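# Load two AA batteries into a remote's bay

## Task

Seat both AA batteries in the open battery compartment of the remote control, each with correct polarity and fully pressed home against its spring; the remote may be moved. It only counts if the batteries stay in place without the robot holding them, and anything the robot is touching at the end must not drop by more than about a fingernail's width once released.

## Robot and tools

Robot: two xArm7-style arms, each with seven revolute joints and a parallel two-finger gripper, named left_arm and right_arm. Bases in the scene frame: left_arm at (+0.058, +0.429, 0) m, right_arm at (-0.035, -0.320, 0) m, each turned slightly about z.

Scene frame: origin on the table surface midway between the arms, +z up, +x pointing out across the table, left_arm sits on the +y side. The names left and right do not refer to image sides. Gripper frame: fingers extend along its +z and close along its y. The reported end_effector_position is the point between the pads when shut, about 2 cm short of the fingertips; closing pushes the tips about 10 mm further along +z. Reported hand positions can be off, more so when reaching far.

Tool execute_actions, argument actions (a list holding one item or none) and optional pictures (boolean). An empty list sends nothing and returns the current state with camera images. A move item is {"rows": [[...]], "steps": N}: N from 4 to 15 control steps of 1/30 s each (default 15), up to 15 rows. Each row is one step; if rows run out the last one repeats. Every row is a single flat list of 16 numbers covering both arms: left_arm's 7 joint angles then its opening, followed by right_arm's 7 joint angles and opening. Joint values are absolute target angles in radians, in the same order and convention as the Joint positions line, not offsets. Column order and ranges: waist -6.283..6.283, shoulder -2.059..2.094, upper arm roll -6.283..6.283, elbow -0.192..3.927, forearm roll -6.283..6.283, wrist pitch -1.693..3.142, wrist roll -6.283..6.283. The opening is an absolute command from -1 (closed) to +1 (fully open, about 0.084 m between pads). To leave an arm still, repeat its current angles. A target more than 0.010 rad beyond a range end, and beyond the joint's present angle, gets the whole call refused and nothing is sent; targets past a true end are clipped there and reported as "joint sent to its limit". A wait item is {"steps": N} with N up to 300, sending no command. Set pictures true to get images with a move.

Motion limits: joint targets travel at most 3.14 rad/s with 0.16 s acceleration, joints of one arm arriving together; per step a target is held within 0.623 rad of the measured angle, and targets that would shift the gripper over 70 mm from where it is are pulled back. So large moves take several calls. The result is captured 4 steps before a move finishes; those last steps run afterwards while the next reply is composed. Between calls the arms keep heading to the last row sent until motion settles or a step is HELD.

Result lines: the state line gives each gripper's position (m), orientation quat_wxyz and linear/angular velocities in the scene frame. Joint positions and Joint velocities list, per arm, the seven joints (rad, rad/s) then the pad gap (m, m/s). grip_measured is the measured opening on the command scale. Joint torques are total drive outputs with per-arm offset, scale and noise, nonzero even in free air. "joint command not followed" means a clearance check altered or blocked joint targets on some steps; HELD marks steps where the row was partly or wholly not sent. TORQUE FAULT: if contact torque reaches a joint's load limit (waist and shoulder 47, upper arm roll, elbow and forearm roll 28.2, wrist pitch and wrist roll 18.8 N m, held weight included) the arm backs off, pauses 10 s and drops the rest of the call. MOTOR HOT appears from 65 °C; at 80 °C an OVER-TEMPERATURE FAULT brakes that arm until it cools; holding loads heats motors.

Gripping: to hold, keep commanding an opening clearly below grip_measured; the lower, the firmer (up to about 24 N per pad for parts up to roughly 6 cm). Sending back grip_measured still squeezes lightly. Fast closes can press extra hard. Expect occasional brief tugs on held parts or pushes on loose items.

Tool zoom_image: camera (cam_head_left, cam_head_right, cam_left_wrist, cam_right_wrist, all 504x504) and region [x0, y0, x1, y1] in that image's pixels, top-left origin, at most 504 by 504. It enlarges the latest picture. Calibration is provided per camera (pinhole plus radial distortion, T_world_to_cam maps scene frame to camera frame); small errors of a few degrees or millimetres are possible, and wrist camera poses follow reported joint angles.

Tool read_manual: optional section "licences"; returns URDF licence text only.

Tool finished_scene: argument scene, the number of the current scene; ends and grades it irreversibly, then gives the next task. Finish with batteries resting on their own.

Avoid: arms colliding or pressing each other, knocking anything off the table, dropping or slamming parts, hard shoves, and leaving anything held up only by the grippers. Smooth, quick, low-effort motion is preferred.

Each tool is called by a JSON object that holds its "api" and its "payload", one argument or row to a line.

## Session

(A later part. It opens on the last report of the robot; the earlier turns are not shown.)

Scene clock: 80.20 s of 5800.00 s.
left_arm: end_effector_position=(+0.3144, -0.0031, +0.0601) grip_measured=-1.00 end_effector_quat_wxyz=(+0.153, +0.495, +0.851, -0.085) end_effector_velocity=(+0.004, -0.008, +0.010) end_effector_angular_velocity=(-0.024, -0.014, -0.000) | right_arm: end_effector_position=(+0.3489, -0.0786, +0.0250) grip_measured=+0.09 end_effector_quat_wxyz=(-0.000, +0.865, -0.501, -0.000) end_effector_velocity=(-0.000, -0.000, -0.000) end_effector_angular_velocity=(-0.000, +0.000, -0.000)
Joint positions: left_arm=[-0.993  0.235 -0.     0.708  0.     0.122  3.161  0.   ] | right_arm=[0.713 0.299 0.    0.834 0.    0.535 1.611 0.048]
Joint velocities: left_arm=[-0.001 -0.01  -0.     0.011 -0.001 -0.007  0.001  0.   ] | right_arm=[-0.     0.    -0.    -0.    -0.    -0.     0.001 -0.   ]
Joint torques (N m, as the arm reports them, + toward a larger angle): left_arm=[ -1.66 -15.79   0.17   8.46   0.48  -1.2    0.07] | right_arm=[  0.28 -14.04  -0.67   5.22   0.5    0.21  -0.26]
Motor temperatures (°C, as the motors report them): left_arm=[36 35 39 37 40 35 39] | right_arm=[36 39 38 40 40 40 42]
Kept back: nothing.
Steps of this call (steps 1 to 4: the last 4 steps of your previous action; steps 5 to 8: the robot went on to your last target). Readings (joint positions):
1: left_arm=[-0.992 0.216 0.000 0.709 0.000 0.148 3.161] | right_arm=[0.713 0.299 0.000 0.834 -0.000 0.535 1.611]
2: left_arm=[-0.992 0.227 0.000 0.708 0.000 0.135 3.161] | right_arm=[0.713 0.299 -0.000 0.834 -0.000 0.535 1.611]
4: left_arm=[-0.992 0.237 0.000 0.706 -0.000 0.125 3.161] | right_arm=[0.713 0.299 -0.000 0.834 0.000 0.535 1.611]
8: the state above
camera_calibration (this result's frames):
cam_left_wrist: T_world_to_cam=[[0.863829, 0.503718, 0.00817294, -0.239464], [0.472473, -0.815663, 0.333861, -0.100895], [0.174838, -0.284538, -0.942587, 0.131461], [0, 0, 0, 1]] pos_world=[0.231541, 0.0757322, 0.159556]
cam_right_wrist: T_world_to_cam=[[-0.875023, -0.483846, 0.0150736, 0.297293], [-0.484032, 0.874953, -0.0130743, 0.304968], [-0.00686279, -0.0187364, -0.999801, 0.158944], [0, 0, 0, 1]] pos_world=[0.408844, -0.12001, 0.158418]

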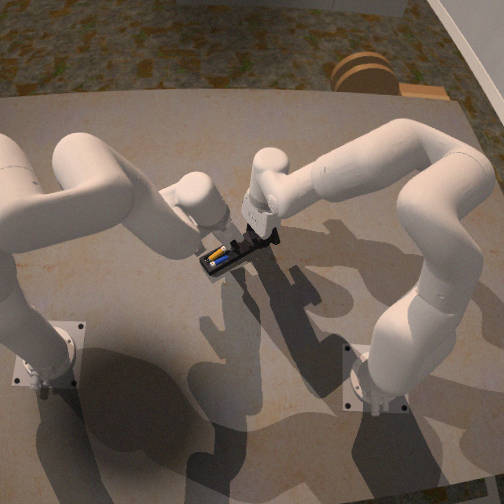

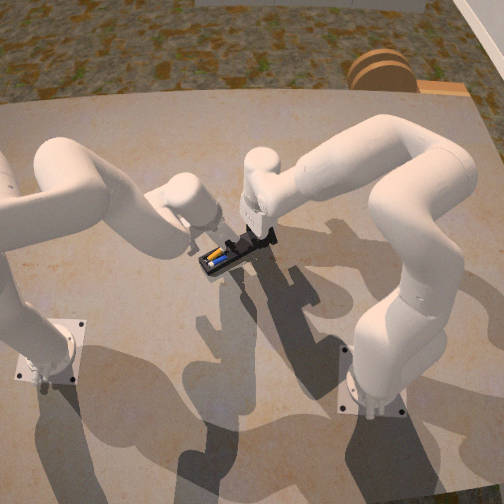

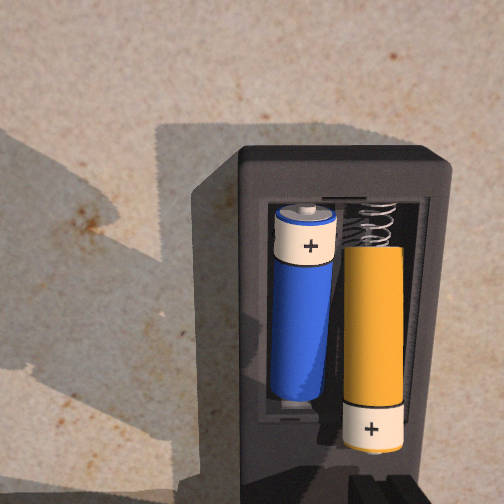

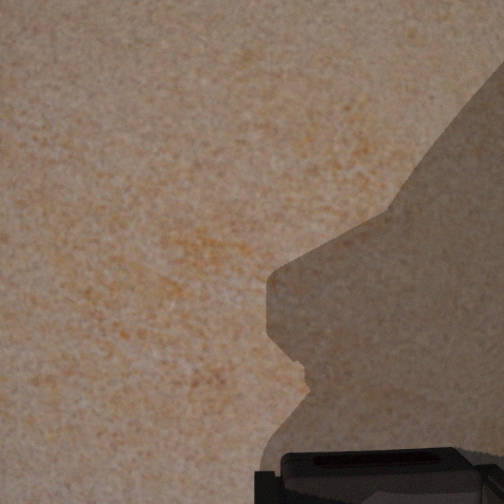

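{"api": "execute_actions", "payload": {
  "actions": [
    {"rows":[[-0.994,0.2339,0,0.7039,0,0.12,3.161,-1,0.7134,0.2989,0,0.8342,0,0.5353,1.611,-0.3],[-0.9955,0.2315,0,0.7003,0,0.1188,3.161,-1,0.7134,0.2989,0,0.8342,0,0.5353,1.611,-0.3],[-0.996,0.2291,0,0.6966,0,0.1175,3.161,-1,0.7134,0.2989,0,0.8342,0,0.5353,1.611,-0.3],[-0.996,0.2267,0,0.6929,0,0.1163,3.161,-1,0.7134,0.2989,0,0.8342,0,0.5353,1.611,-0.3],[-0.996,0.2242,0,0.6893,0,0.115,3.161,-1,0.7134,0.2989,0,0.8342,0,0.5353,1.611,-0.3],[-0.996,0.2218,0,0.6856,0,0.1137,3.161,-1,0.7134,0.2989,0,0.8342,0,0.5353,1.611,-0.3],[-0.996,0.221,0,0.6824,0,0.1114,3.161,-1,0.7134,0.2989,0,0.8342,0,0.5353,1.611,-0.3],[-0.996,0.2202,0,0.6792,0,0.109,3.161,-1,0.7134,0.2989,0,0.8342,0,0.5353,1.611,-0.3],[-0.996,0.2193,0,0.676,0,0.1067,3.161,-1,0.7134,0.2989,0,0.8342,0,0.5353,1.611,-0.3],[-0.996,0.2185,0,0.6728,0,0.1043,3.161,-1,0.7134,0.2989,0,0.8342,0,0.5353,1.611,-0.3]],"steps":15}
  ],
  "pictures": true
}}

Scene clock: 81.63 s of 5800.00 s.
left_arm: end_effector_position=(+0.3086, +0.0035, +0.0585) grip_measured=-1.00 end_effector_quat_wxyz=(+0.153, +0.496, +0.850, -0.085) end_effector_velocity=(-0.007, +0.015, -0.006) end_effector_angular_velocity=(-0.009, -0.005, +0.002) | right_arm: end_effector_position=(+0.3489, -0.0786, +0.0250) grip_measured=+0.09 end_effector_quat_wxyz=(-0.000, +0.865, -0.501, -0.000) end_effector_velocity=(+0.001, -0.000, +0.001) end_effector_angular_velocity=(+0.001, -0.002, -0.000)
Joint positions: left_arm=[-0.996  0.219  0.     0.676 -0.     0.106  3.161  0.   ] | right_arm=[ 0.713  0.299 -0.     0.834 -0.     0.535  1.611  0.048]
Joint velocities: left_arm=[ 0.002 -0.023  0.001 -0.068 -0.001 -0.055  0.001  0.   ] | right_arm=[-0.001 -0.001 -0.     0.001 -0.001 -0.    -0.     0.   ]
Joint torques (N m, as the arm reports them, + toward a larger angle): left_arm=[ -2.11 -15.43   0.08   8.28   0.65  -0.92   0.17] | right_arm=[  0.17 -14.01  -0.65   5.19   0.42   0.15  -0.25]
Motor temperatures (°C, as the motors report them): left_arm=[36 35 39 37 40 35 39] | right_arm=[36 39 38 40 40 40 42]
Steps of this call (steps 1 to 30: the robot went on to your last target; steps 31 to 32: nothing new was sent; steps 33 to 43: the first 11 steps of this action). Readings (joint positions):
33: left_arm=[-0.993 0.236 0.000 0.707 -0.000 0.121 3.161] | right_arm=[0.713 0.299 -0.000 0.834 -0.000 0.535 1.611]
34: left_arm=[-0.993 0.235 0.000 0.706 -0.000 0.121 3.161] | right_arm=[0.713 0.299 0.000 0.834 0.000 0.535 1.611]
36: left_arm=[-0.995 0.231 0.000 0.700 -0.000 0.118 3.161] | right_arm=[0.713 0.299 0.000 0.834 0.000 0.535 1.611]
40: left_arm=[-0.996 0.222 -0.000 0.685 0.000 0.113 3.161] | right_arm=[0.713 0.299 -0.000 0.834 -0.000 0.535 1.611]
43: the state above
camera_calibration (this result's frames):
cam_left_wrist: T_world_to_cam=[[0.86548, 0.500876, 0.0082043, -0.238261], [0.469777, -0.817214, 0.333873, -0.0913164], [0.173933, -0.285106, -0.942582, 0.133169], [0, 0, 0, 1]] pos_world=[0.225946, 0.0826816, 0.157966]
cam_right_wrist: T_world_to_cam=[[-0.875023, -0.483846, 0.0150726, 0.297294], [-0.484032, 0.874952, -0.0130744, 0.304968], [-0.00686187, -0.018736, -0.999801, 0.158944], [0, 0, 0, 1]] pos_world=[0.408844, -0.12001, 0.158419]

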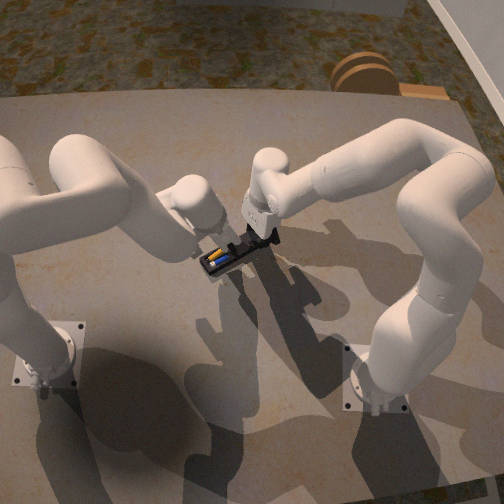

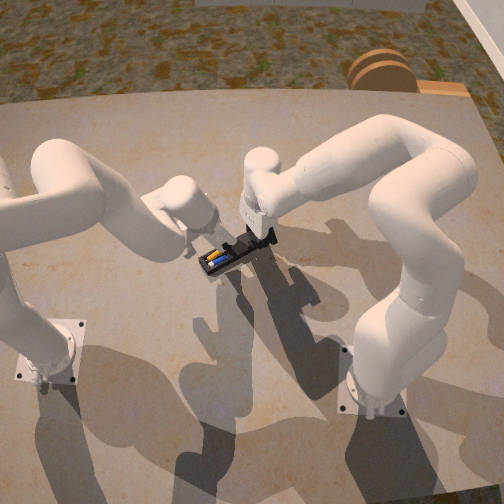

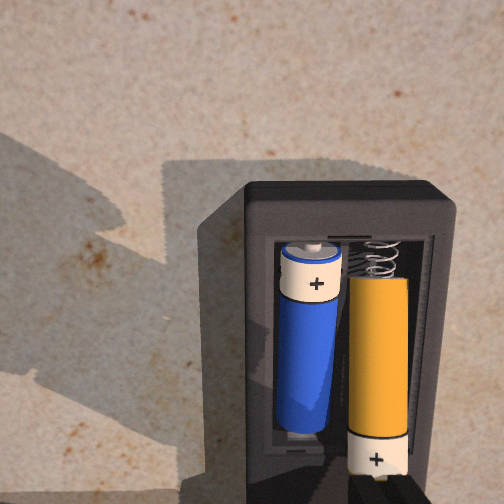

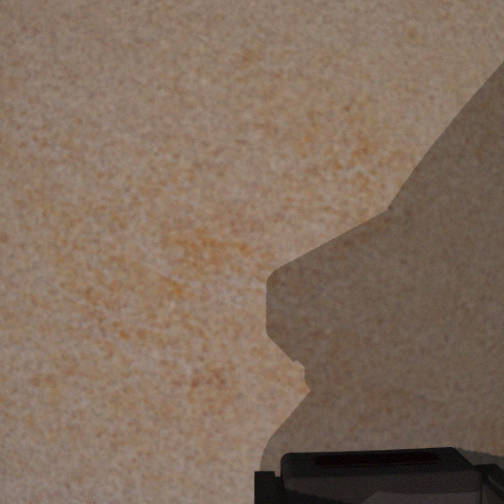

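{"api": "execute_actions", "payload": {
  "actions": [
    {"rows":[[-0.996,0.2175,0,0.6706,0,0.1031,3.161,-1,0.7134,0.2989,0,0.8342,0,0.5353,1.611,-0.3],[-0.996,0.2165,0,0.6684,0,0.1019,3.161,-1,0.7134,0.2989,0,0.8342,0,0.5353,1.611,-0.3],[-0.996,0.2155,0,0.6662,0,0.1007,3.161,-1,0.7134,0.2989,0,0.8342,0,0.5353,1.611,-0.3],[-0.996,0.2145,0,0.664,0,0.0995,3.161,-1,0.7134,0.2989,0,0.8342,0,0.5353,1.611,-0.3],[-0.996,0.2135,0,0.6618,0,0.0983,3.161,-1,0.7134,0.2989,0,0.8342,0,0.5353,1.611,-0.3],[-0.996,0.2125,0,0.6596,0,0.0971,3.161,-1,0.7134,0.2989,0,0.8342,0,0.5353,1.611,-0.3],[-0.996,0.2115,0,0.6574,0,0.0959,3.161,-1,0.7134,0.2989,0,0.8342,0,0.5353,1.611,-0.3],[-0.996,0.2105,0,0.6552,0,0.0947,3.161,-1,0.7134,0.2989,0,0.8342,0,0.5353,1.611,-0.3],[-0.996,0.2095,0,0.653,0,0.0935,3.161,-1,0.7134,0.2989,0,0.8342,0,0.5353,1.611,-0.3],[-0.996,0.2085,0,0.6508,0,0.0922,3.161,-1,0.7134,0.2989,0,0.8342,0,0.5353,1.611,-0.3]],"steps":15}
  ],
  "pictures": true
}}

Scene clock: 82.33 s of 5800.00 s.
left_arm: end_effector_position=(+0.3055, +0.0090, +0.0570) grip_measured=-1.00 end_effector_quat_wxyz=(+0.153, +0.496, +0.850, -0.085) end_effector_velocity=(-0.010, +0.014, -0.006) end_effector_angular_velocity=(+0.006, +0.004, -0.003) | right_arm: end_effector_position=(+0.3489, -0.0786, +0.0250) grip_measured=+0.09 end_effector_quat_wxyz=(-0.000, +0.865, -0.501, -0.000) end_effector_velocity=(-0.000, +0.001, +0.000) end_effector_angular_velocity=(+0.001, -0.000, +0.001)
Joint positions: left_arm=[-0.996  0.209  0.     0.653 -0.     0.093  3.161  0.   ] | right_arm=[ 0.713  0.299  0.     0.834 -0.     0.535  1.611  0.048]
Joint velocities: left_arm=[-0.001 -0.022 -0.002 -0.055  0.001 -0.026 -0.     0.   ] | right_arm=[ 0.001 -0.     0.    -0.     0.    -0.     0.     0.   ]
Joint torques (N m, as the arm reports them, + toward a larger angle): left_arm=[ -2.36 -12.42  -0.26   7.05   0.6   -0.36   0.18] | right_arm=[  0.32 -13.94  -0.61   5.19   0.52   0.18  -0.26]
Motor temperatures (°C, as the motors report them): left_arm=[36 35 39 37 40 35 39] | right_arm=[36 39 38 40 40 40 42]
Steps of this call (steps 1 to 4: the last 4 steps of your previous action; steps 5 to 10: the robot went on to your last target; steps 11 to 21: the first 11 steps of this action). Readings (joint positions):
11: left_arm=[-0.996 0.218 0.000 0.673 0.000 0.104 3.161] | right_arm=[0.713 0.299 -0.000 0.834 0.000 0.535 1.611]
12: left_arm=[-0.996 0.218 -0.000 0.672 0.000 0.103 3.161] | right_arm=[0.713 0.299 -0.000 0.834 -0.000 0.535 1.611]
14: left_arm=[-0.996 0.216 -0.000 0.669 0.000 0.101 3.161] | right_arm=[0.713 0.299 -0.000 0.834 -0.000 0.535 1.611]
18: left_arm=[-0.996 0.211 0.000 0.660 -0.000 0.097 3.161] | right_arm=[0.713 0.299 0.000 0.834 -0.000 0.535 1.611]
21: the state above
camera_calibration (this result's frames):
cam_left_wrist: T_world_to_cam=[[0.865367, 0.501072, 0.00822867, -0.238273], [0.469893, -0.817009, 0.33421, -0.0849828], [0.174186, -0.285348, -0.942463, 0.133713], [0, 0, 0, 1]] pos_world=[0.222835, 0.0881148, 0.156382]
cam_right_wrist: T_world_to_cam=[[-0.875023, -0.483847, 0.0150722, 0.297294], [-0.484033, 0.874952, -0.0130744, 0.304968], [-0.00686148, -0.0187358, -0.999801, 0.158944], [0, 0, 0, 1]] pos_world=[0.408844, -0.12001, 0.158419]

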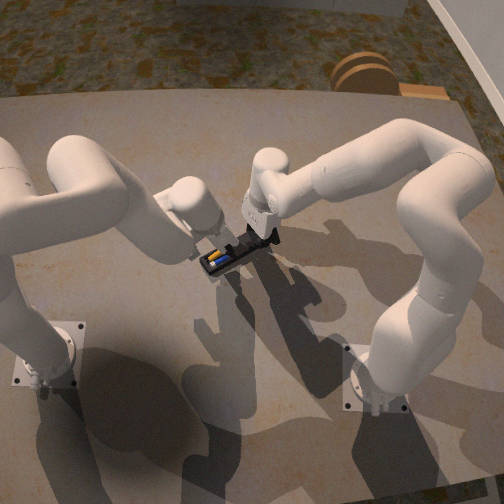

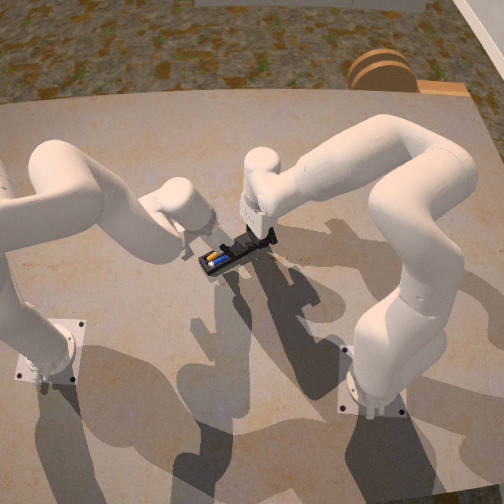

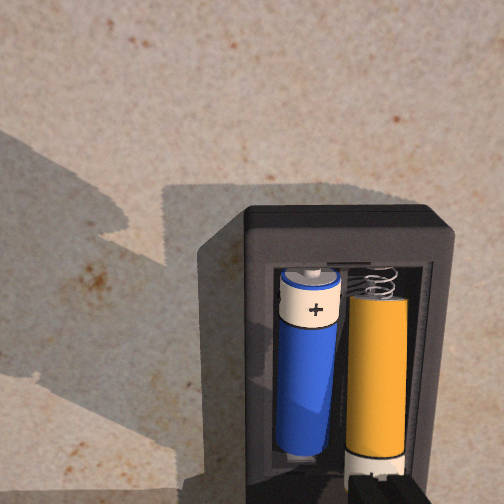

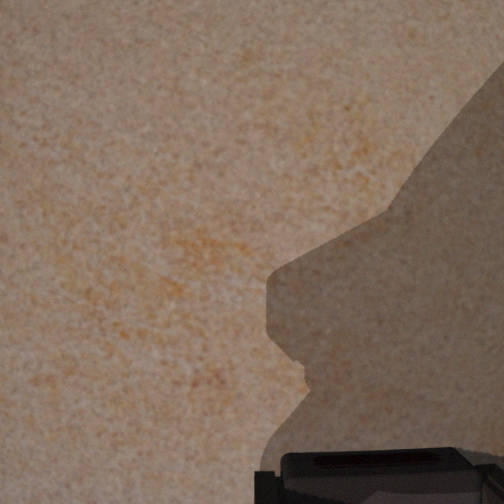

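{"api": "execute_actions", "payload": {
  "actions": [
    {"rows":[[-0.996,0.205,0,0.6508,0,0.0957,3.161,-1,0.7134,0.2989,0,0.8342,0,0.5353,1.611,-0.3],[-0.996,0.2025,0,0.6508,0,0.0981,3.161,-1,0.7134,0.2989,0,0.8342,0,0.5353,1.611,-0.3],[-0.996,0.2073,0,0.6581,0,0.1006,3.161,-1,0.7134,0.2989,0,0.8342,0,0.5353,1.611,-0.3],[-0.996,0.2121,0,0.6655,0,0.1031,3.161,-1,0.7134,0.2989,0,0.8342,0,0.5353,1.611,-0.3],[-0.996,0.217,0,0.6728,0,0.1057,3.161,-1,0.7134,0.2989,0,0.8342,0,0.5353,1.611,-0.3],[-0.996,0.2218,0,0.6802,0,0.1082,3.161,-1,0.7134,0.2989,0,0.8342,0,0.5353,1.611,-0.3],[-0.996,0.2266,0,0.6875,0,0.1107,3.161,-1,0.7134,0.2989,0,0.8342,0,0.5353,1.611,-0.3],[-0.996,0.2314,0,0.6948,0,0.1132,3.161,-1,0.7134,0.2989,0,0.8342,0,0.5353,1.611,-0.3]],"steps":14}
  ],
  "pictures": true
}}

Scene clock: 83.03 s of 5800.00 s.
left_arm: end_effector_position=(+0.3107, -0.0006, +0.0586) grip_measured=-1.00 end_effector_quat_wxyz=(+0.153, +0.497, +0.850, -0.085) end_effector_velocity=(+0.013, -0.024, +0.000) end_effector_angular_velocity=(-0.005, -0.004, -0.002) | right_arm: end_effector_position=(+0.3489, -0.0786, +0.0250) grip_measured=+0.09 end_effector_quat_wxyz=(-0.000, +0.865, -0.501, -0.000) end_effector_velocity=(-0.000, -0.000, -0.000) end_effector_angular_velocity=(-0.000, +0.000, +0.000)
Joint positions: left_arm=[-0.996  0.23  -0.     0.693  0.     0.112  3.161  0.   ] | right_arm=[ 0.713  0.299  0.     0.834 -0.     0.535  1.611  0.048]
Joint velocities: left_arm=[-0.     0.064 -0.     0.094  0.002  0.024  0.     0.   ] | right_arm=[-0.    -0.     0.    -0.001 -0.    -0.    -0.    -0.   ]
Joint torques (N m, as the arm reports them, + toward a larger angle): left_arm=[ -1.92 -14.57   0.13   6.09   0.53  -0.55   0.16] | right_arm=[  0.26 -14.02  -0.74   5.2    0.46   0.15  -0.27]
Motor temperatures (°C, as the motors report them): left_arm=[36 35 39 37 40 35 39] | right_arm=[36 39 38 40 40 40 42]
Steps of this call (steps 1 to 4: the last 4 steps of your previous action; steps 5 to 11: the robot went on to your last target; steps 12 to 21: the first 10 steps of this action). Readings (joint positions):
12: left_arm=[-0.996 0.208 0.000 0.651 -0.000 0.092 3.161] | right_arm=[0.713 0.299 -0.000 0.834 -0.000 0.535 1.611]
13: left_arm=[-0.996 0.207 0.000 0.651 -0.000 0.094 3.161] | right_arm=[0.713 0.299 0.000 0.834 0.000 0.535 1.611]
15: left_arm=[-0.996 0.206 -0.000 0.652 0.000 0.100 3.161] | right_arm=[0.713 0.299 -0.000 0.834 -0.000 0.535 1.611]
19: left_arm=[-0.996 0.221 -0.000 0.681 0.000 0.109 3.161] | right_arm=[0.713 0.299 0.000 0.834 -0.000 0.535 1.611]
21: the state above
camera_calibration (this result's frames):
cam_left_wrist: T_world_to_cam=[[0.865788, 0.500345, 0.00811972, -0.23807], [0.46929, -0.81747, 0.33393, -0.0955289], [0.173718, -0.285302, -0.942563, 0.131773], [0, 0, 0, 1]] pos_world=[0.228058, 0.0786203, 0.158037]
cam_right_wrist: T_world_to_cam=[[-0.875021, -0.483851, 0.0150719, 0.297293], [-0.484037, 0.87495, -0.0130751, 0.30497], [-0.00686074, -0.0187363, -0.999801, 0.158944], [0, 0, 0, 1]] pos_world=[0.408844, -0.12001, 0.158419]

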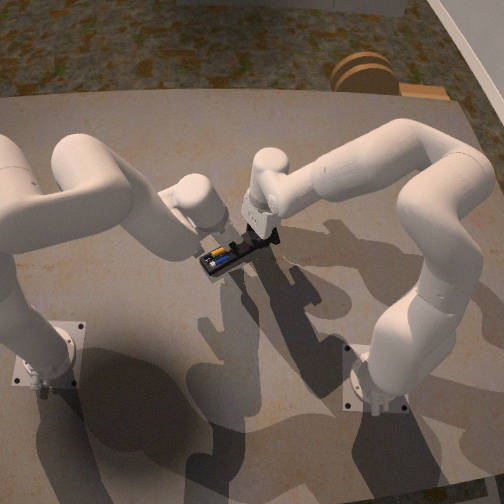

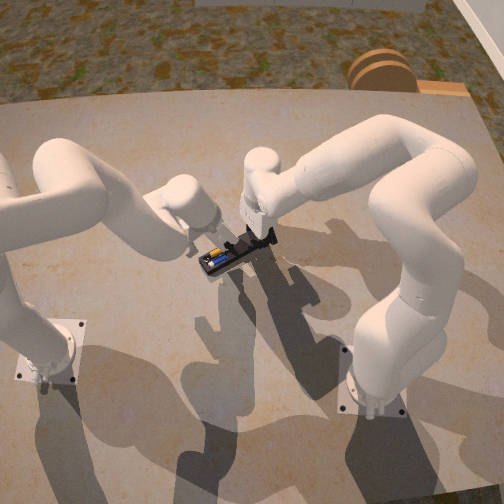

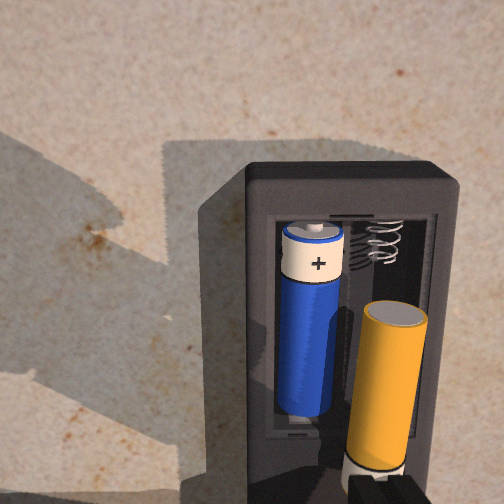

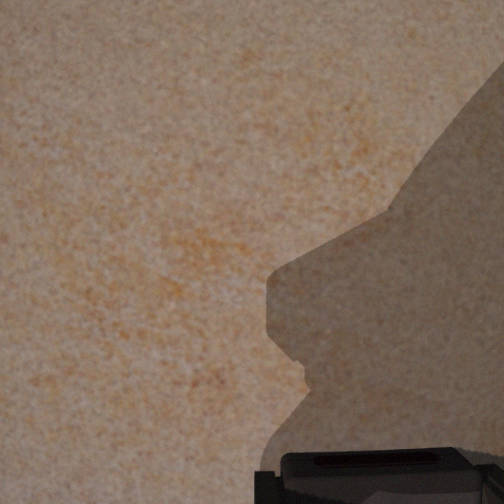

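{"api": "execute_actions", "payload": {
  "actions": [
    {"rows":[[-0.996,0.22,0,0.6905,0,0.1205,3.161,-1,0.7134,0.2989,0,0.8342,0,0.5353,1.611,-0.3],[-0.996,0.214,0,0.6905,0,0.1265,3.161,-1,0.7134,0.2989,0,0.8342,0,0.5353,1.611,-0.3],[-0.996,0.208,0,0.6905,0,0.1325,3.161,-1,0.7134,0.2989,0,0.8342,0,0.5353,1.611,-0.3],[-0.996,0.20,0,0.6905,0,0.1405,3.161,-1,0.7134,0.2989,0,0.8342,0,0.5353,1.611,-0.3],[-0.996,0.19,0,0.6905,0,0.1505,3.161,-1,0.7134,0.2989,0,0.8342,0,0.5353,1.611,-0.3],[-0.996,0.18,0,0.6905,0,0.1605,3.161,-1,0.7134,0.2989,0,0.8342,0,0.5353,1.611,-0.3]],"steps":12}
  ]
}}

{"api": "execute_actions", "payload": {
  "actions": [
    {"steps":8}
  ],
  "pictures": true
}}

Scene clock: 83.50 s of 5800.00 s.
left_arm: end_effector_position=(+0.3097, +0.0015, +0.0723) grip_measured=-1.00 end_effector_quat_wxyz=(+0.151, +0.497, +0.851, -0.084) end_effector_velocity=(+0.018, -0.033, +0.086) end_effector_angular_velocity=(-0.106, -0.063, -0.002) | right_arm: end_effector_position=(+0.3489, -0.0786, +0.0250) grip_measured=+0.09 end_effector_quat_wxyz=(-0.000, +0.865, -0.501, -0.000) end_effector_velocity=(-0.000, -0.001, -0.000) end_effector_angular_velocity=(-0.000, +0.002, -0.003)
Joint positions: left_arm=[-0.996  0.185 -0.     0.689 -0.     0.157  3.161  0.   ] | right_arm=[ 0.713  0.299 -0.     0.834 -0.     0.535  1.611  0.048]
Joint velocities: left_arm=[-0.001 -0.16  -0.001  0.053  0.001  0.09   0.     0.   ] | right_arm=[-0.001  0.001 -0.    -0.001  0.002  0.     0.     0.   ]
Joint torques (N m, as the arm reports them, + toward a larger angle): left_arm=[ -1.64 -12.25   0.2    7.71   0.53  -1.17   0.07] | right_arm=[  0.32 -13.87  -0.67   5.27   0.48   0.12  -0.25]
Motor temperatures (°C, as the motors report them): left_arm=[36 35 39 37 40 35 39] | right_arm=[36 39 38 40 40 40 42]
Steps of this call (steps 1 to 4: the last 4 steps of your previous action; steps 5 to 6: the robot went on to your last target; steps 7 to 14: the first 8 steps of this action). Readings (joint positions):
7: left_arm=[-0.996 0.231 -0.000 0.695 0.000 0.113 3.161] | right_arm=[0.713 0.299 0.000 0.834 -0.000 0.535 1.611]
8: left_arm=[-0.996 0.227 -0.000 0.693 0.000 0.116 3.161] | right_arm=[0.713 0.299 0.000 0.834 -0.000 0.535 1.611]
10: left_arm=[-0.996 0.216 -0.000 0.689 0.000 0.129 3.161] | right_arm=[0.713 0.299 -0.000 0.834 -0.000 0.535 1.611]
14: the state above

Scene clock: 83.77 s of 5800.00 s.
left_arm: end_effector_position=(+0.3099, +0.0012, +0.0740) grip_measured=-1.00 end_effector_quat_wxyz=(+0.151, +0.497, +0.850, -0.084) end_effector_velocity=(+0.002, -0.003, +0.005) end_effector_angular_velocity=(-0.010, -0.005, +0.001) | right_arm: end_effector_position=(+0.3489, -0.0786, +0.0250) grip_measured=+0.09 end_effector_quat_wxyz=(-0.000, +0.865, -0.501, -0.000) end_effector_velocity=(-0.000, -0.000, -0.000) end_effector_angular_velocity=(-0.001, +0.001, +0.000)
Joint positions: left_arm=[-0.996  0.181  0.     0.69  -0.     0.161  3.161  0.   ] | right_arm=[ 0.713  0.299  0.     0.834 -0.     0.535  1.611  0.048]
Joint velocities: left_arm=[-0.    -0.004 -0.     0.006 -0.001 -0.002 -0.     0.   ] | right_arm=[-0.     0.     0.    -0.001 -0.     0.    -0.     0.   ]
Joint torques (N m, as the arm reports them, + toward a larger angle): left_arm=[ -1.95 -16.     0.15   8.99   0.59  -1.43   0.24] | right_arm=[  0.3  -13.96  -0.62   5.28   0.48   0.18  -0.28]
Motor temperatures (°C, as the motors report them): left_arm=[36 35 39 37 40 35 39] | right_arm=[36 39 38 40 40 40 42]
Kept back: nothing.
Steps of this call (steps 1 to 4: the last 4 steps of your previous action; steps 5 to 8: the robot went on to your last target). Readings (joint positions):
1: left_arm=[-0.996 0.181 -0.000 0.690 0.000 0.159 3.161] | right_arm=[0.713 0.299 0.000 0.834 -0.000 0.535 1.611]
2: left_arm=[-0.996 0.180 -0.000 0.691 0.000 0.160 3.161] | right_arm=[0.713 0.299 0.000 0.834 -0.000 0.535 1.611]
4: left_arm=[-0.996 0.180 -0.000 0.690 0.000 0.161 3.161] | right_arm=[0.713 0.299 0.000 0.834 -0.000 0.535 1.611]
8: the state above
camera_calibration (this result's frames):
cam_left_wrist: T_world_to_cam=[[0.865552, 0.500753, 0.00816017, -0.238367], [0.470186, -0.818113, 0.331082, -0.0989188], [0.172466, -0.282732, -0.943567, 0.147395], [0, 0, 0, 1]] pos_world=[0.227408, 0.0801093, 0.173773]
cam_right_wrist: T_world_to_cam=[[-0.875023, -0.483847, 0.0150717, 0.297294], [-0.484033, 0.874952, -0.0130743, 0.304968], [-0.00686104, -0.0187355, -0.999801, 0.158944], [0, 0, 0, 1]] pos_world=[0.408844, -0.12001, 0.158419]

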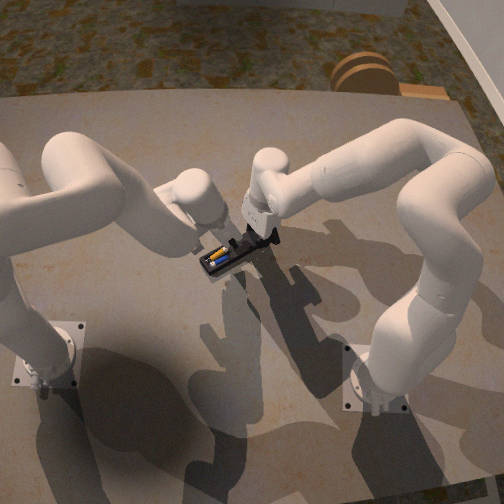

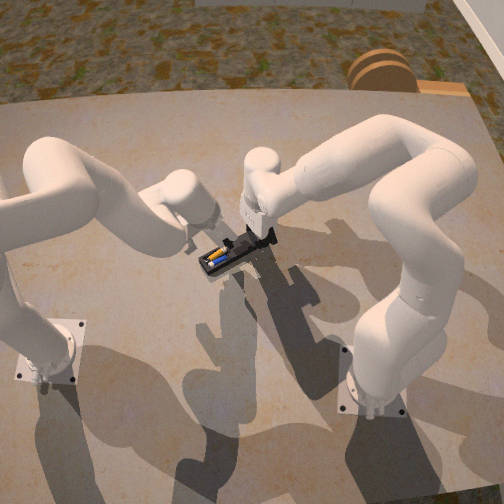

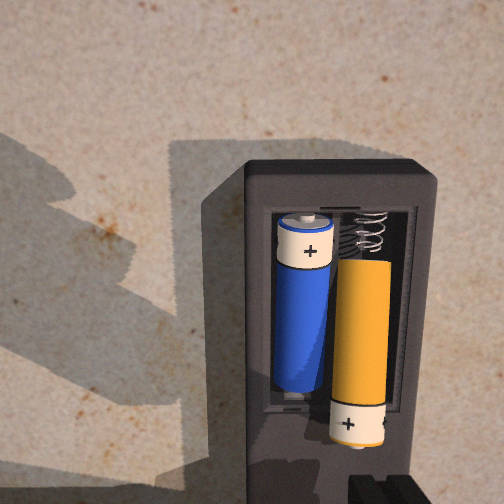

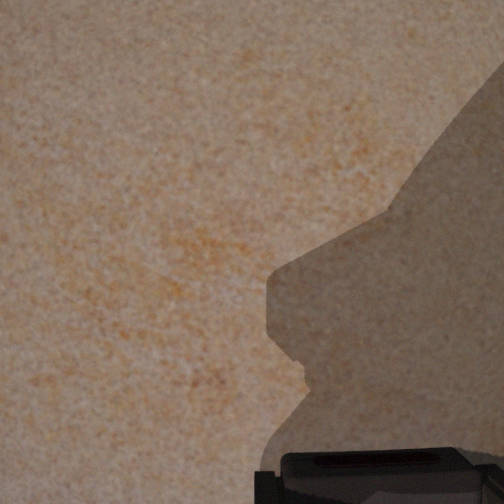

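{"api": "execute_actions", "payload": {
  "actions": [
    {"rows":[[-0.998,0.19,0,0.70,0,0.16,3.161,-1,0.7134,0.2989,0,0.8342,0,0.5353,1.611,-0.3],[-1.0,0.20,0,0.71,0,0.159,3.161,-1,0.7134,0.2989,0,0.8342,0,0.5353,1.611,-0.3],[-1.001,0.207,0,0.7194,0,0.161,3.161,-1,0.7134,0.2989,0,0.8342,0,0.5353,1.611,-0.3],[-1.001,0.212,0,0.7194,0,0.1568,3.161,-1,0.7134,0.2989,0,0.8342,0,0.5353,1.611,-0.3],[-1.001,0.212,0,0.7194,0,0.1568,3.161,-1,0.7134,0.2989,0,0.8342,0,0.5353,1.611,-0.3],[-1.001,0.221,0,0.7194,0,0.148,3.161,-1,0.7134,0.2989,0,0.8342,0,0.5353,1.611,-0.3],[-1.001,0.231,0,0.7194,0,0.138,3.161,-1,0.7134,0.2989,0,0.8342,0,0.5353,1.611,-0.3],[-1.001,0.241,0,0.7194,0,0.128,3.161,-1,0.7134,0.2989,0,0.8342,0,0.5353,1.611,-0.3],[-1.001,0.25,0,0.7194,0,0.1195,3.161,-1,0.7134,0.2989,0,0.8342,0,0.5353,1.611,-0.3],[-1.001,0.2588,0,0.7194,0,0.1108,3.161,-1,0.7134,0.2989,0,0.8342,0,0.5353,1.611,-0.3]],"steps":15}
  ]
}}

{"api": "execute_actions", "payload": {
  "actions": [
    {"steps":8}
  ],
  "pictures": true
}}

Scene clock: 86.10 s of 5800.00 s.
left_arm: end_effector_position=(+0.3122, -0.0075, +0.0572) grip_measured=-1.00 end_effector_quat_wxyz=(+0.152, +0.499, +0.849, -0.085) end_effector_velocity=(-0.008, +0.018, -0.103) end_effector_angular_velocity=(+0.061, +0.035, +0.004) | right_arm: end_effector_position=(+0.3489, -0.0786, +0.0250) grip_measured=+0.09 end_effector_quat_wxyz=(-0.000, +0.865, -0.501, -0.000) end_effector_velocity=(+0.000, -0.000, +0.000) end_effector_angular_velocity=(+0.000, +0.000, -0.002)
Joint positions: left_arm=[-1.001  0.25   0.     0.719 -0.     0.12   3.161  0.   ] | right_arm=[ 0.713  0.299 -0.     0.834 -0.     0.535  1.611  0.048]
Joint velocities: left_arm=[ 0.002  0.253  0.002 -0.019 -0.001 -0.202  0.001  0.   ] | right_arm=[-0.    -0.    -0.     0.     0.001  0.     0.001 -0.   ]
Joint torques (N m, as the arm reports them, + toward a larger angle): left_arm=[ -1.98 -19.38   0.13   8.86   0.77  -1.02   0.11] | right_arm=[  0.22 -13.93  -0.62   5.27   0.49   0.18  -0.29]
Motor temperatures (°C, as the motors report them): left_arm=[36 35 39 37 40 35 39] | right_arm=[36 39 38 40 40 40 42]
Steps of this call (steps 1 to 15: the robot went on to your last target; steps 16 to 59: nothing new was sent; steps 60 to 70: the first 11 steps of this action). Readings (joint positions):
60: left_arm=[-0.996 0.180 0.000 0.691 -0.000 0.160 3.161] | right_arm=[0.713 0.299 0.000 0.834 -0.000 0.535 1.611]
61: left_arm=[-0.997 0.184 0.000 0.694 -0.000 0.160 3.161] | right_arm=[0.713 0.299 0.000 0.834 0.000 0.535 1.611]
63: left_arm=[-1.000 0.199 0.000 0.710 -0.000 0.160 3.161] | right_arm=[0.713 0.299 -0.000 0.834 0.000 0.535 1.611]
67: left_arm=[-1.001 0.222 -0.000 0.720 0.000 0.145 3.161] | right_arm=[0.713 0.299 0.000 0.834 -0.000 0.535 1.611]
70: the state above

Scene clock: 86.37 s of 5800.00 s.
left_arm: end_effector_position=(+0.3124, -0.0080, +0.0548) grip_measured=-1.00 end_effector_quat_wxyz=(+0.152, +0.499, +0.849, -0.086) end_effector_velocity=(-0.001, +0.001, -0.001) end_effector_angular_velocity=(+0.003, +0.001, -0.001) | right_arm: end_effector_position=(+0.3489, -0.0786, +0.0250) grip_measured=+0.09 end_effector_quat_wxyz=(-0.000, +0.865, -0.501, -0.000) end_effector_velocity=(+0.000, +0.000, +0.000) end_effector_angular_velocity=(+0.000, -0.000, +0.001)
Joint positions: left_arm=[-1.001  0.258 -0.     0.72   0.     0.111  3.161  0.   ] | right_arm=[ 0.713  0.299 -0.     0.834  0.     0.535  1.611  0.048]
Joint velocities: left_arm=[-0.001  0.001  0.    -0.002  0.     0.     0.     0.   ] | right_arm=[ 0.001 -0.     0.     0.001 -0.     0.001 -0.001  0.   ]
Joint torques (N m, as the arm reports them, + toward a larger angle): left_arm=[ -2.01 -16.46   0.16   8.69   0.44  -1.33   0.2 ] | right_arm=[  0.17 -13.95  -0.63   5.23   0.49   0.18  -0.25]
Motor temperatures (°C, as the motors report them): left_arm=[36 35 39 37 40 36 39] | right_arm=[36 39 38 40 40 40 42]
Kept back: nothing.
Steps of this call (steps 1 to 4: the last 4 steps of your previous action; steps 5 to 8: the robot went on to your last target). Readings (joint positions):
1: left_arm=[-1.001 0.257 0.000 0.718 -0.000 0.115 3.161] | right_arm=[0.713 0.299 0.000 0.834 0.000 0.535 1.611]
2: left_arm=[-1.001 0.259 0.000 0.717 -0.000 0.113 3.161] | right_arm=[0.713 0.299 0.000 0.834 -0.000 0.535 1.611]
4: left_arm=[-1.001 0.260 0.000 0.718 -0.000 0.111 3.161] | right_arm=[0.713 0.299 0.000 0.834 0.000 0.535 1.611]
8: the state above
camera_calibration (this result's frames):
cam_left_wrist: T_world_to_cam=[[0.86807, 0.496374, 0.00817418, -0.236547], [0.465552, -0.819663, 0.333787, -0.100004], [0.172383, -0.285945, -0.942613, 0.126189], [0, 0, 0, 1]] pos_world=[0.230143, 0.0715298, 0.154261]
cam_right_wrist: T_world_to_cam=[[-0.875023, -0.483846, 0.0150718, 0.297294], [-0.484032, 0.874953, -0.0130741, 0.304968], [-0.00686123, -0.0187354, -0.999801, 0.158944], [0, 0, 0, 1]] pos_world=[0.408844, -0.12001, 0.158419]

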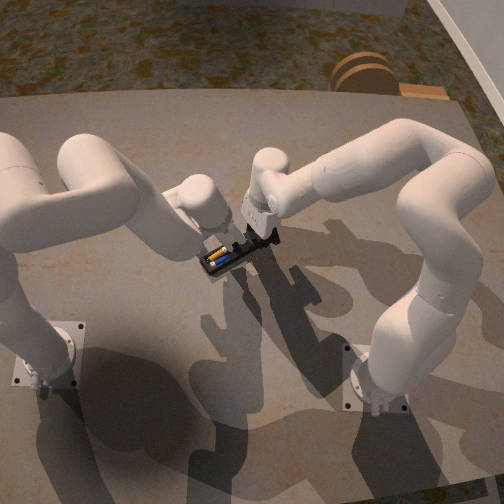

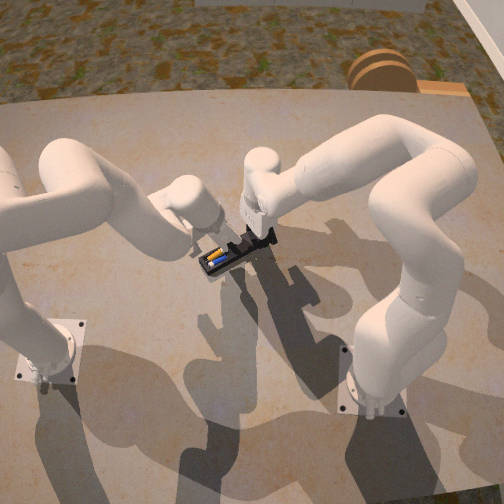

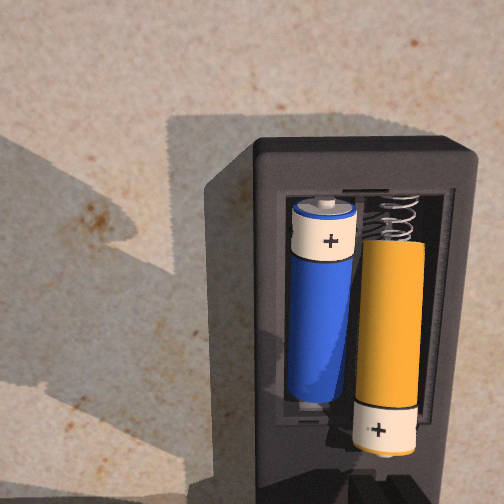

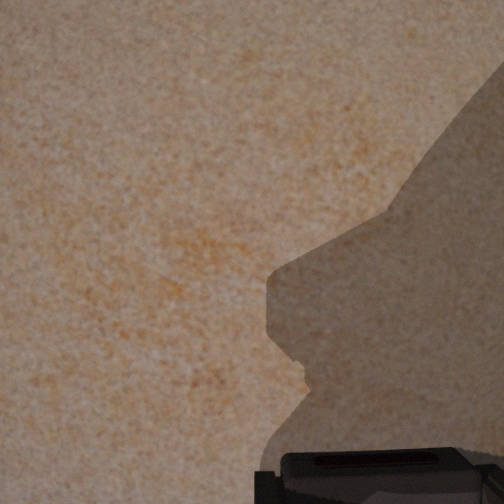

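{"api": "execute_actions", "payload": {
  "actions": [
    {"rows":[[-1.001,0.2569,0,0.7165,0,0.1098,3.161,-1,0.7134,0.2989,0,0.8342,0,0.5353,1.611,-0.3],[-1.001,0.2549,0,0.7135,0,0.1088,3.161,-1,0.7134,0.2989,0,0.8342,0,0.5353,1.611,-0.3],[-1.001,0.253,0,0.7106,0,0.1078,3.161,-1,0.7134,0.2989,0,0.8342,0,0.5353,1.611,-0.3],[-1.001,0.2511,0,0.7076,0,0.1068,3.161,-1,0.7134,0.2989,0,0.8342,0,0.5353,1.611,-0.3],[-1.001,0.2492,0,0.7047,0,0.1058,3.161,-1,0.7134,0.2989,0,0.8342,0,0.5353,1.611,-0.3],[-1.001,0.2472,0,0.7018,0,0.1047,3.161,-1,0.7134,0.2989,0,0.8342,0,0.5353,1.611,-0.3],[-1.001,0.2453,0,0.6988,0,0.1037,3.161,-1,0.7134,0.2989,0,0.8342,0,0.5353,1.611,-0.3],[-1.001,0.2434,0,0.6959,0,0.1027,3.161,-1,0.7134,0.2989,0,0.8342,0,0.5353,1.611,-0.3],[-1.001,0.2414,0,0.6929,0,0.1017,3.161,-1,0.7134,0.2989,0,0.8342,0,0.5353,1.611,-0.3],[-1.001,0.2395,0,0.69,0,0.1007,3.161,-1,0.7134,0.2989,0,0.8342,0,0.5353,1.611,-0.3]],"steps":15}
  ],
  "pictures": true
}}

Scene clock: 87.13 s of 5800.00 s.
left_arm: end_effector_position=(+0.3087, -0.0017, +0.0547) grip_measured=-1.00 end_effector_quat_wxyz=(+0.152, +0.499, +0.849, -0.085) end_effector_velocity=(-0.009, +0.014, +0.003) end_effector_angular_velocity=(-0.003, -0.003, -0.004) | right_arm: end_effector_position=(+0.3489, -0.0786, +0.0250) grip_measured=+0.09 end_effector_quat_wxyz=(-0.000, +0.865, -0.501, -0.000) end_effector_velocity=(-0.000, -0.000, -0.000) end_effector_angular_velocity=(-0.001, +0.000, +0.000)
Joint positions: left_arm=[-1.001  0.241 -0.     0.693  0.     0.101  3.161  0.   ] | right_arm=[0.713 0.299 0.    0.834 0.    0.535 1.611 0.048]
Joint velocities: left_arm=[-0.002 -0.05  -0.    -0.065  0.002 -0.018  0.001  0.   ] | right_arm=[ 0.     0.     0.    -0.001 -0.    -0.     0.    -0.   ]
Joint torques (N m, as the arm reports them, + toward a larger angle): left_arm=[ -1.76 -14.93   0.35   8.51   0.5   -1.21   0.13] | right_arm=[  0.19 -14.02  -0.67   5.24   0.46   0.1   -0.23]
Motor temperatures (°C, as the motors report them): left_arm=[36 35 39 37 40 36 39] | right_arm=[36 39 38 40 40 40 42]
Steps of this call (steps 1 to 12: the robot went on to your last target; steps 13 to 23: the first 11 steps of this action). Readings (joint positions):
13: left_arm=[-1.001 0.259 0.000 0.719 0.000 0.111 3.161] | right_arm=[0.713 0.299 0.000 0.834 0.000 0.535 1.611]
14: left_arm=[-1.001 0.258 0.000 0.718 0.000 0.110 3.161] | right_arm=[0.713 0.299 0.000 0.834 -0.000 0.535 1.611]
16: left_arm=[-1.001 0.255 0.000 0.713 0.000 0.109 3.161] | right_arm=[0.713 0.299 0.000 0.834 -0.000 0.535 1.611]
20: left_arm=[-1.001 0.247 -0.000 0.701 -0.000 0.105 3.161] | right_arm=[0.713 0.299 0.000 0.834 -0.000 0.535 1.611]
23: the state above
camera_calibration (this result's frames):
cam_left_wrist: T_world_to_cam=[[0.868072, 0.49637, 0.00817557, -0.236485], [0.465602, -0.819756, 0.333489, -0.0930309], [0.172236, -0.285686, -0.942719, 0.128616], [0, 0, 0, 1]] pos_world=[0.226449, 0.0778654, 0.154207]
cam_right_wrist: T_world_to_cam=[[-0.875023, -0.483846, 0.015072, 0.297294], [-0.484032, 0.874953, -0.0130742, 0.304968], [-0.00686137, -0.0187355, -0.999801, 0.158944], [0, 0, 0, 1]] pos_world=[0.408844, -0.12001, 0.158419]

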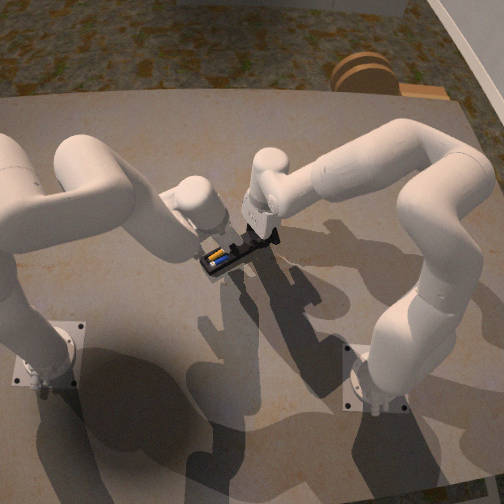

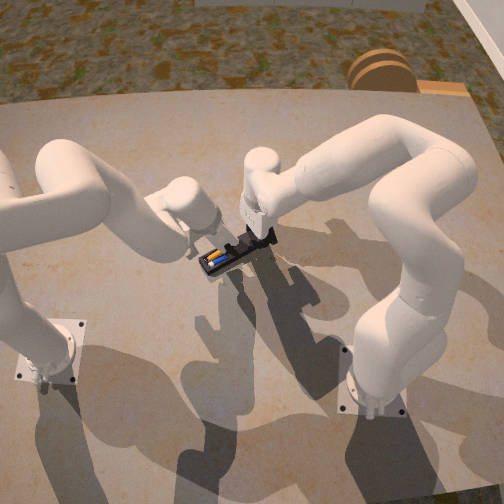

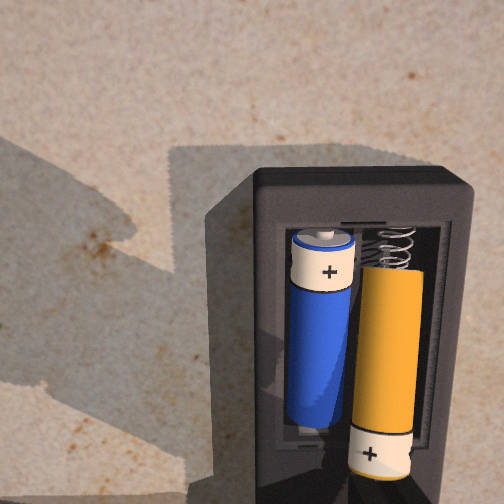

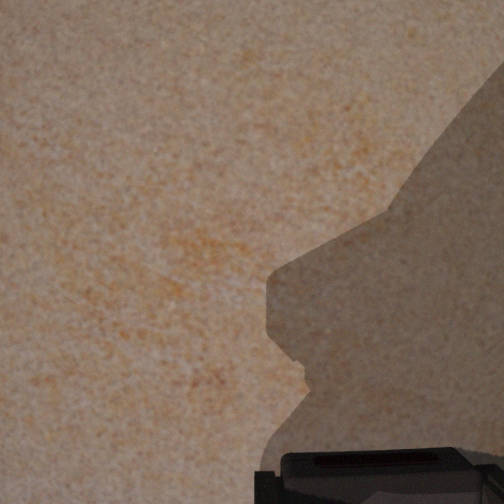

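{"api": "execute_actions", "payload": {
  "actions": [
    {"rows":[[-1.0,0.2383,0,0.6882,0,0.1001,3.161,-1,0.7134,0.2989,0,0.8342,0,0.5353,1.611,-0.3],[-0.999,0.2371,0,0.6863,0,0.0994,3.161,-1,0.7134,0.2989,0,0.8342,0,0.5353,1.611,-0.3],[-0.998,0.2359,0,0.6845,0,0.0988,3.161,-1,0.7134,0.2989,0,0.8342,0,0.5353,1.611,-0.3],[-0.997,0.2347,0,0.6827,0,0.0982,3.161,-1,0.7134,0.2989,0,0.8342,0,0.5353,1.611,-0.3],[-0.996,0.2335,0,0.6808,0,0.0975,3.161,-1,0.7134,0.2989,0,0.8342,0,0.5353,1.611,-0.3],[-0.9955,0.2323,0,0.679,0,0.0969,3.161,-1,0.7134,0.2989,0,0.8342,0,0.5353,1.611,-0.3],[-0.995,0.2311,0,0.6772,0,0.0963,3.161,-1,0.7134,0.2989,0,0.8342,0,0.5353,1.611,-0.3],[-0.995,0.2299,0,0.6753,0,0.0957,3.161,-1,0.7134,0.2989,0,0.8342,0,0.5353,1.611,-0.3],[-0.995,0.2287,0,0.6735,0,0.095,3.161,-1,0.7134,0.2989,0,0.8342,0,0.5353,1.611,-0.3],[-0.995,0.2275,0,0.6717,0,0.0944,3.161,-1,0.7134,0.2989,0,0.8342,0,0.5353,1.611,-0.3]],"steps":15}
  ],
  "pictures": true
}}

Scene clock: 87.80 s of 5800.00 s.
left_arm: end_effector_position=(+0.3089, +0.0040, +0.0553) grip_measured=-1.00 end_effector_quat_wxyz=(+0.153, +0.496, +0.850, -0.085) end_effector_velocity=(-0.008, +0.008, +0.001) end_effector_angular_velocity=(-0.002, -0.001, -0.007) | right_arm: end_effector_position=(+0.3489, -0.0786, +0.0250) grip_measured=+0.09 end_effector_quat_wxyz=(-0.000, +0.865, -0.501, -0.000) end_effector_velocity=(-0.000, +0.000, -0.000) end_effector_angular_velocity=(+0.001, +0.001, -0.000)
Joint positions: left_arm=[-0.995  0.228  0.     0.675 -0.     0.094  3.161  0.   ] | right_arm=[ 0.713  0.299  0.     0.834 -0.     0.535  1.611  0.048]
Joint velocities: left_arm=[-0.002 -0.03  -0.004 -0.042  0.001 -0.014  0.     0.   ] | right_arm=[ 0.001  0.    -0.    -0.     0.002 -0.    -0.    -0.   ]
Joint torques (N m, as the arm reports them, + toward a larger angle): left_arm=[ -2.18 -14.78   0.27   7.2    0.46  -0.48   0.03] | right_arm=[  0.24 -14.06  -0.59   5.25   0.46   0.12  -0.27]
Motor temperatures (°C, as the motors report them): left_arm=[36 35 39 37 40 36 39] | right_arm=[36 39 38 40 40 40 42]
Steps of this call (steps 1 to 4: the last 4 steps of your previous action; steps 5 to 9: the robot went on to your last target; steps 10 to 20: the first 11 steps of this action). Readings (joint positions):
10: left_arm=[-1.001 0.239 -0.000 0.690 0.000 0.100 3.161] | right_arm=[0.713 0.299 0.000 0.834 -0.000 0.535 1.611]
11: left_arm=[-1.001 0.239 -0.000 0.689 0.000 0.100 3.161] | right_arm=[0.713 0.299 0.000 0.834 -0.000 0.535 1.611]
13: left_arm=[-0.999 0.237 -0.000 0.686 0.000 0.099 3.161] | right_arm=[0.713 0.299 0.000 0.834 0.000 0.535 1.611]
17: left_arm=[-0.995 0.232 0.000 0.680 -0.000 0.096 3.161] | right_arm=[0.713 0.299 -0.000 0.834 -0.000 0.535 1.611]
20: the state above
camera_calibration (this result's frames):
cam_left_wrist: T_world_to_cam=[[0.864942, 0.501804, 0.00821744, -0.238592], [0.470445, -0.816375, 0.334982, -0.0903092], [0.174804, -0.285874, -0.942189, 0.129904], [0, 0, 0, 1]] pos_world=[0.226146, 0.0831366, 0.154607]
cam_right_wrist: T_world_to_cam=[[-0.875023, -0.483846, 0.015072, 0.297294], [-0.484033, 0.874952, -0.0130742, 0.304968], [-0.00686133, -0.0187356, -0.999801, 0.158944], [0, 0, 0, 1]] pos_world=[0.408844, -0.12001, 0.158419]

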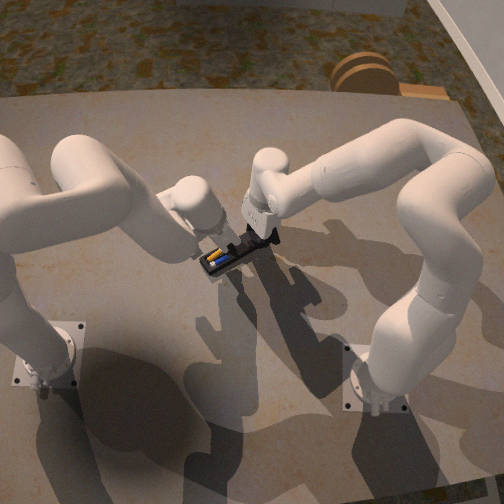

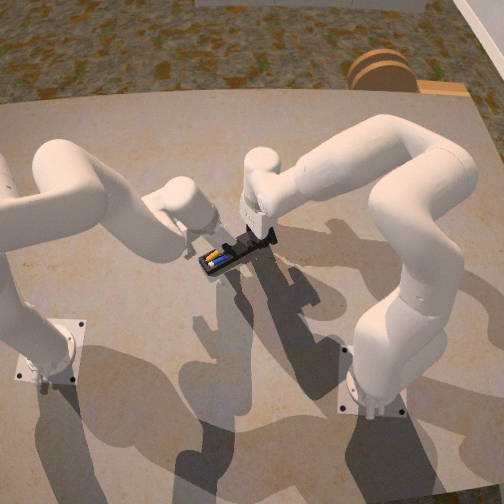

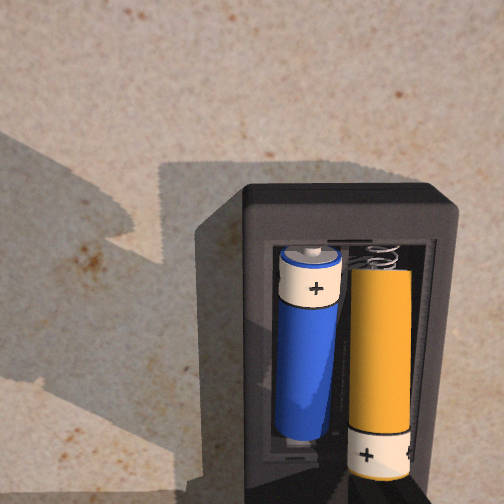

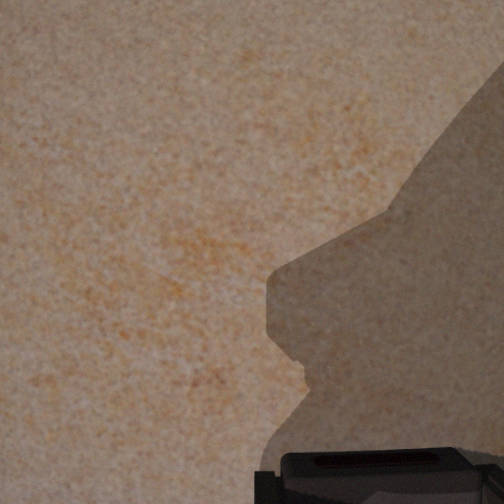

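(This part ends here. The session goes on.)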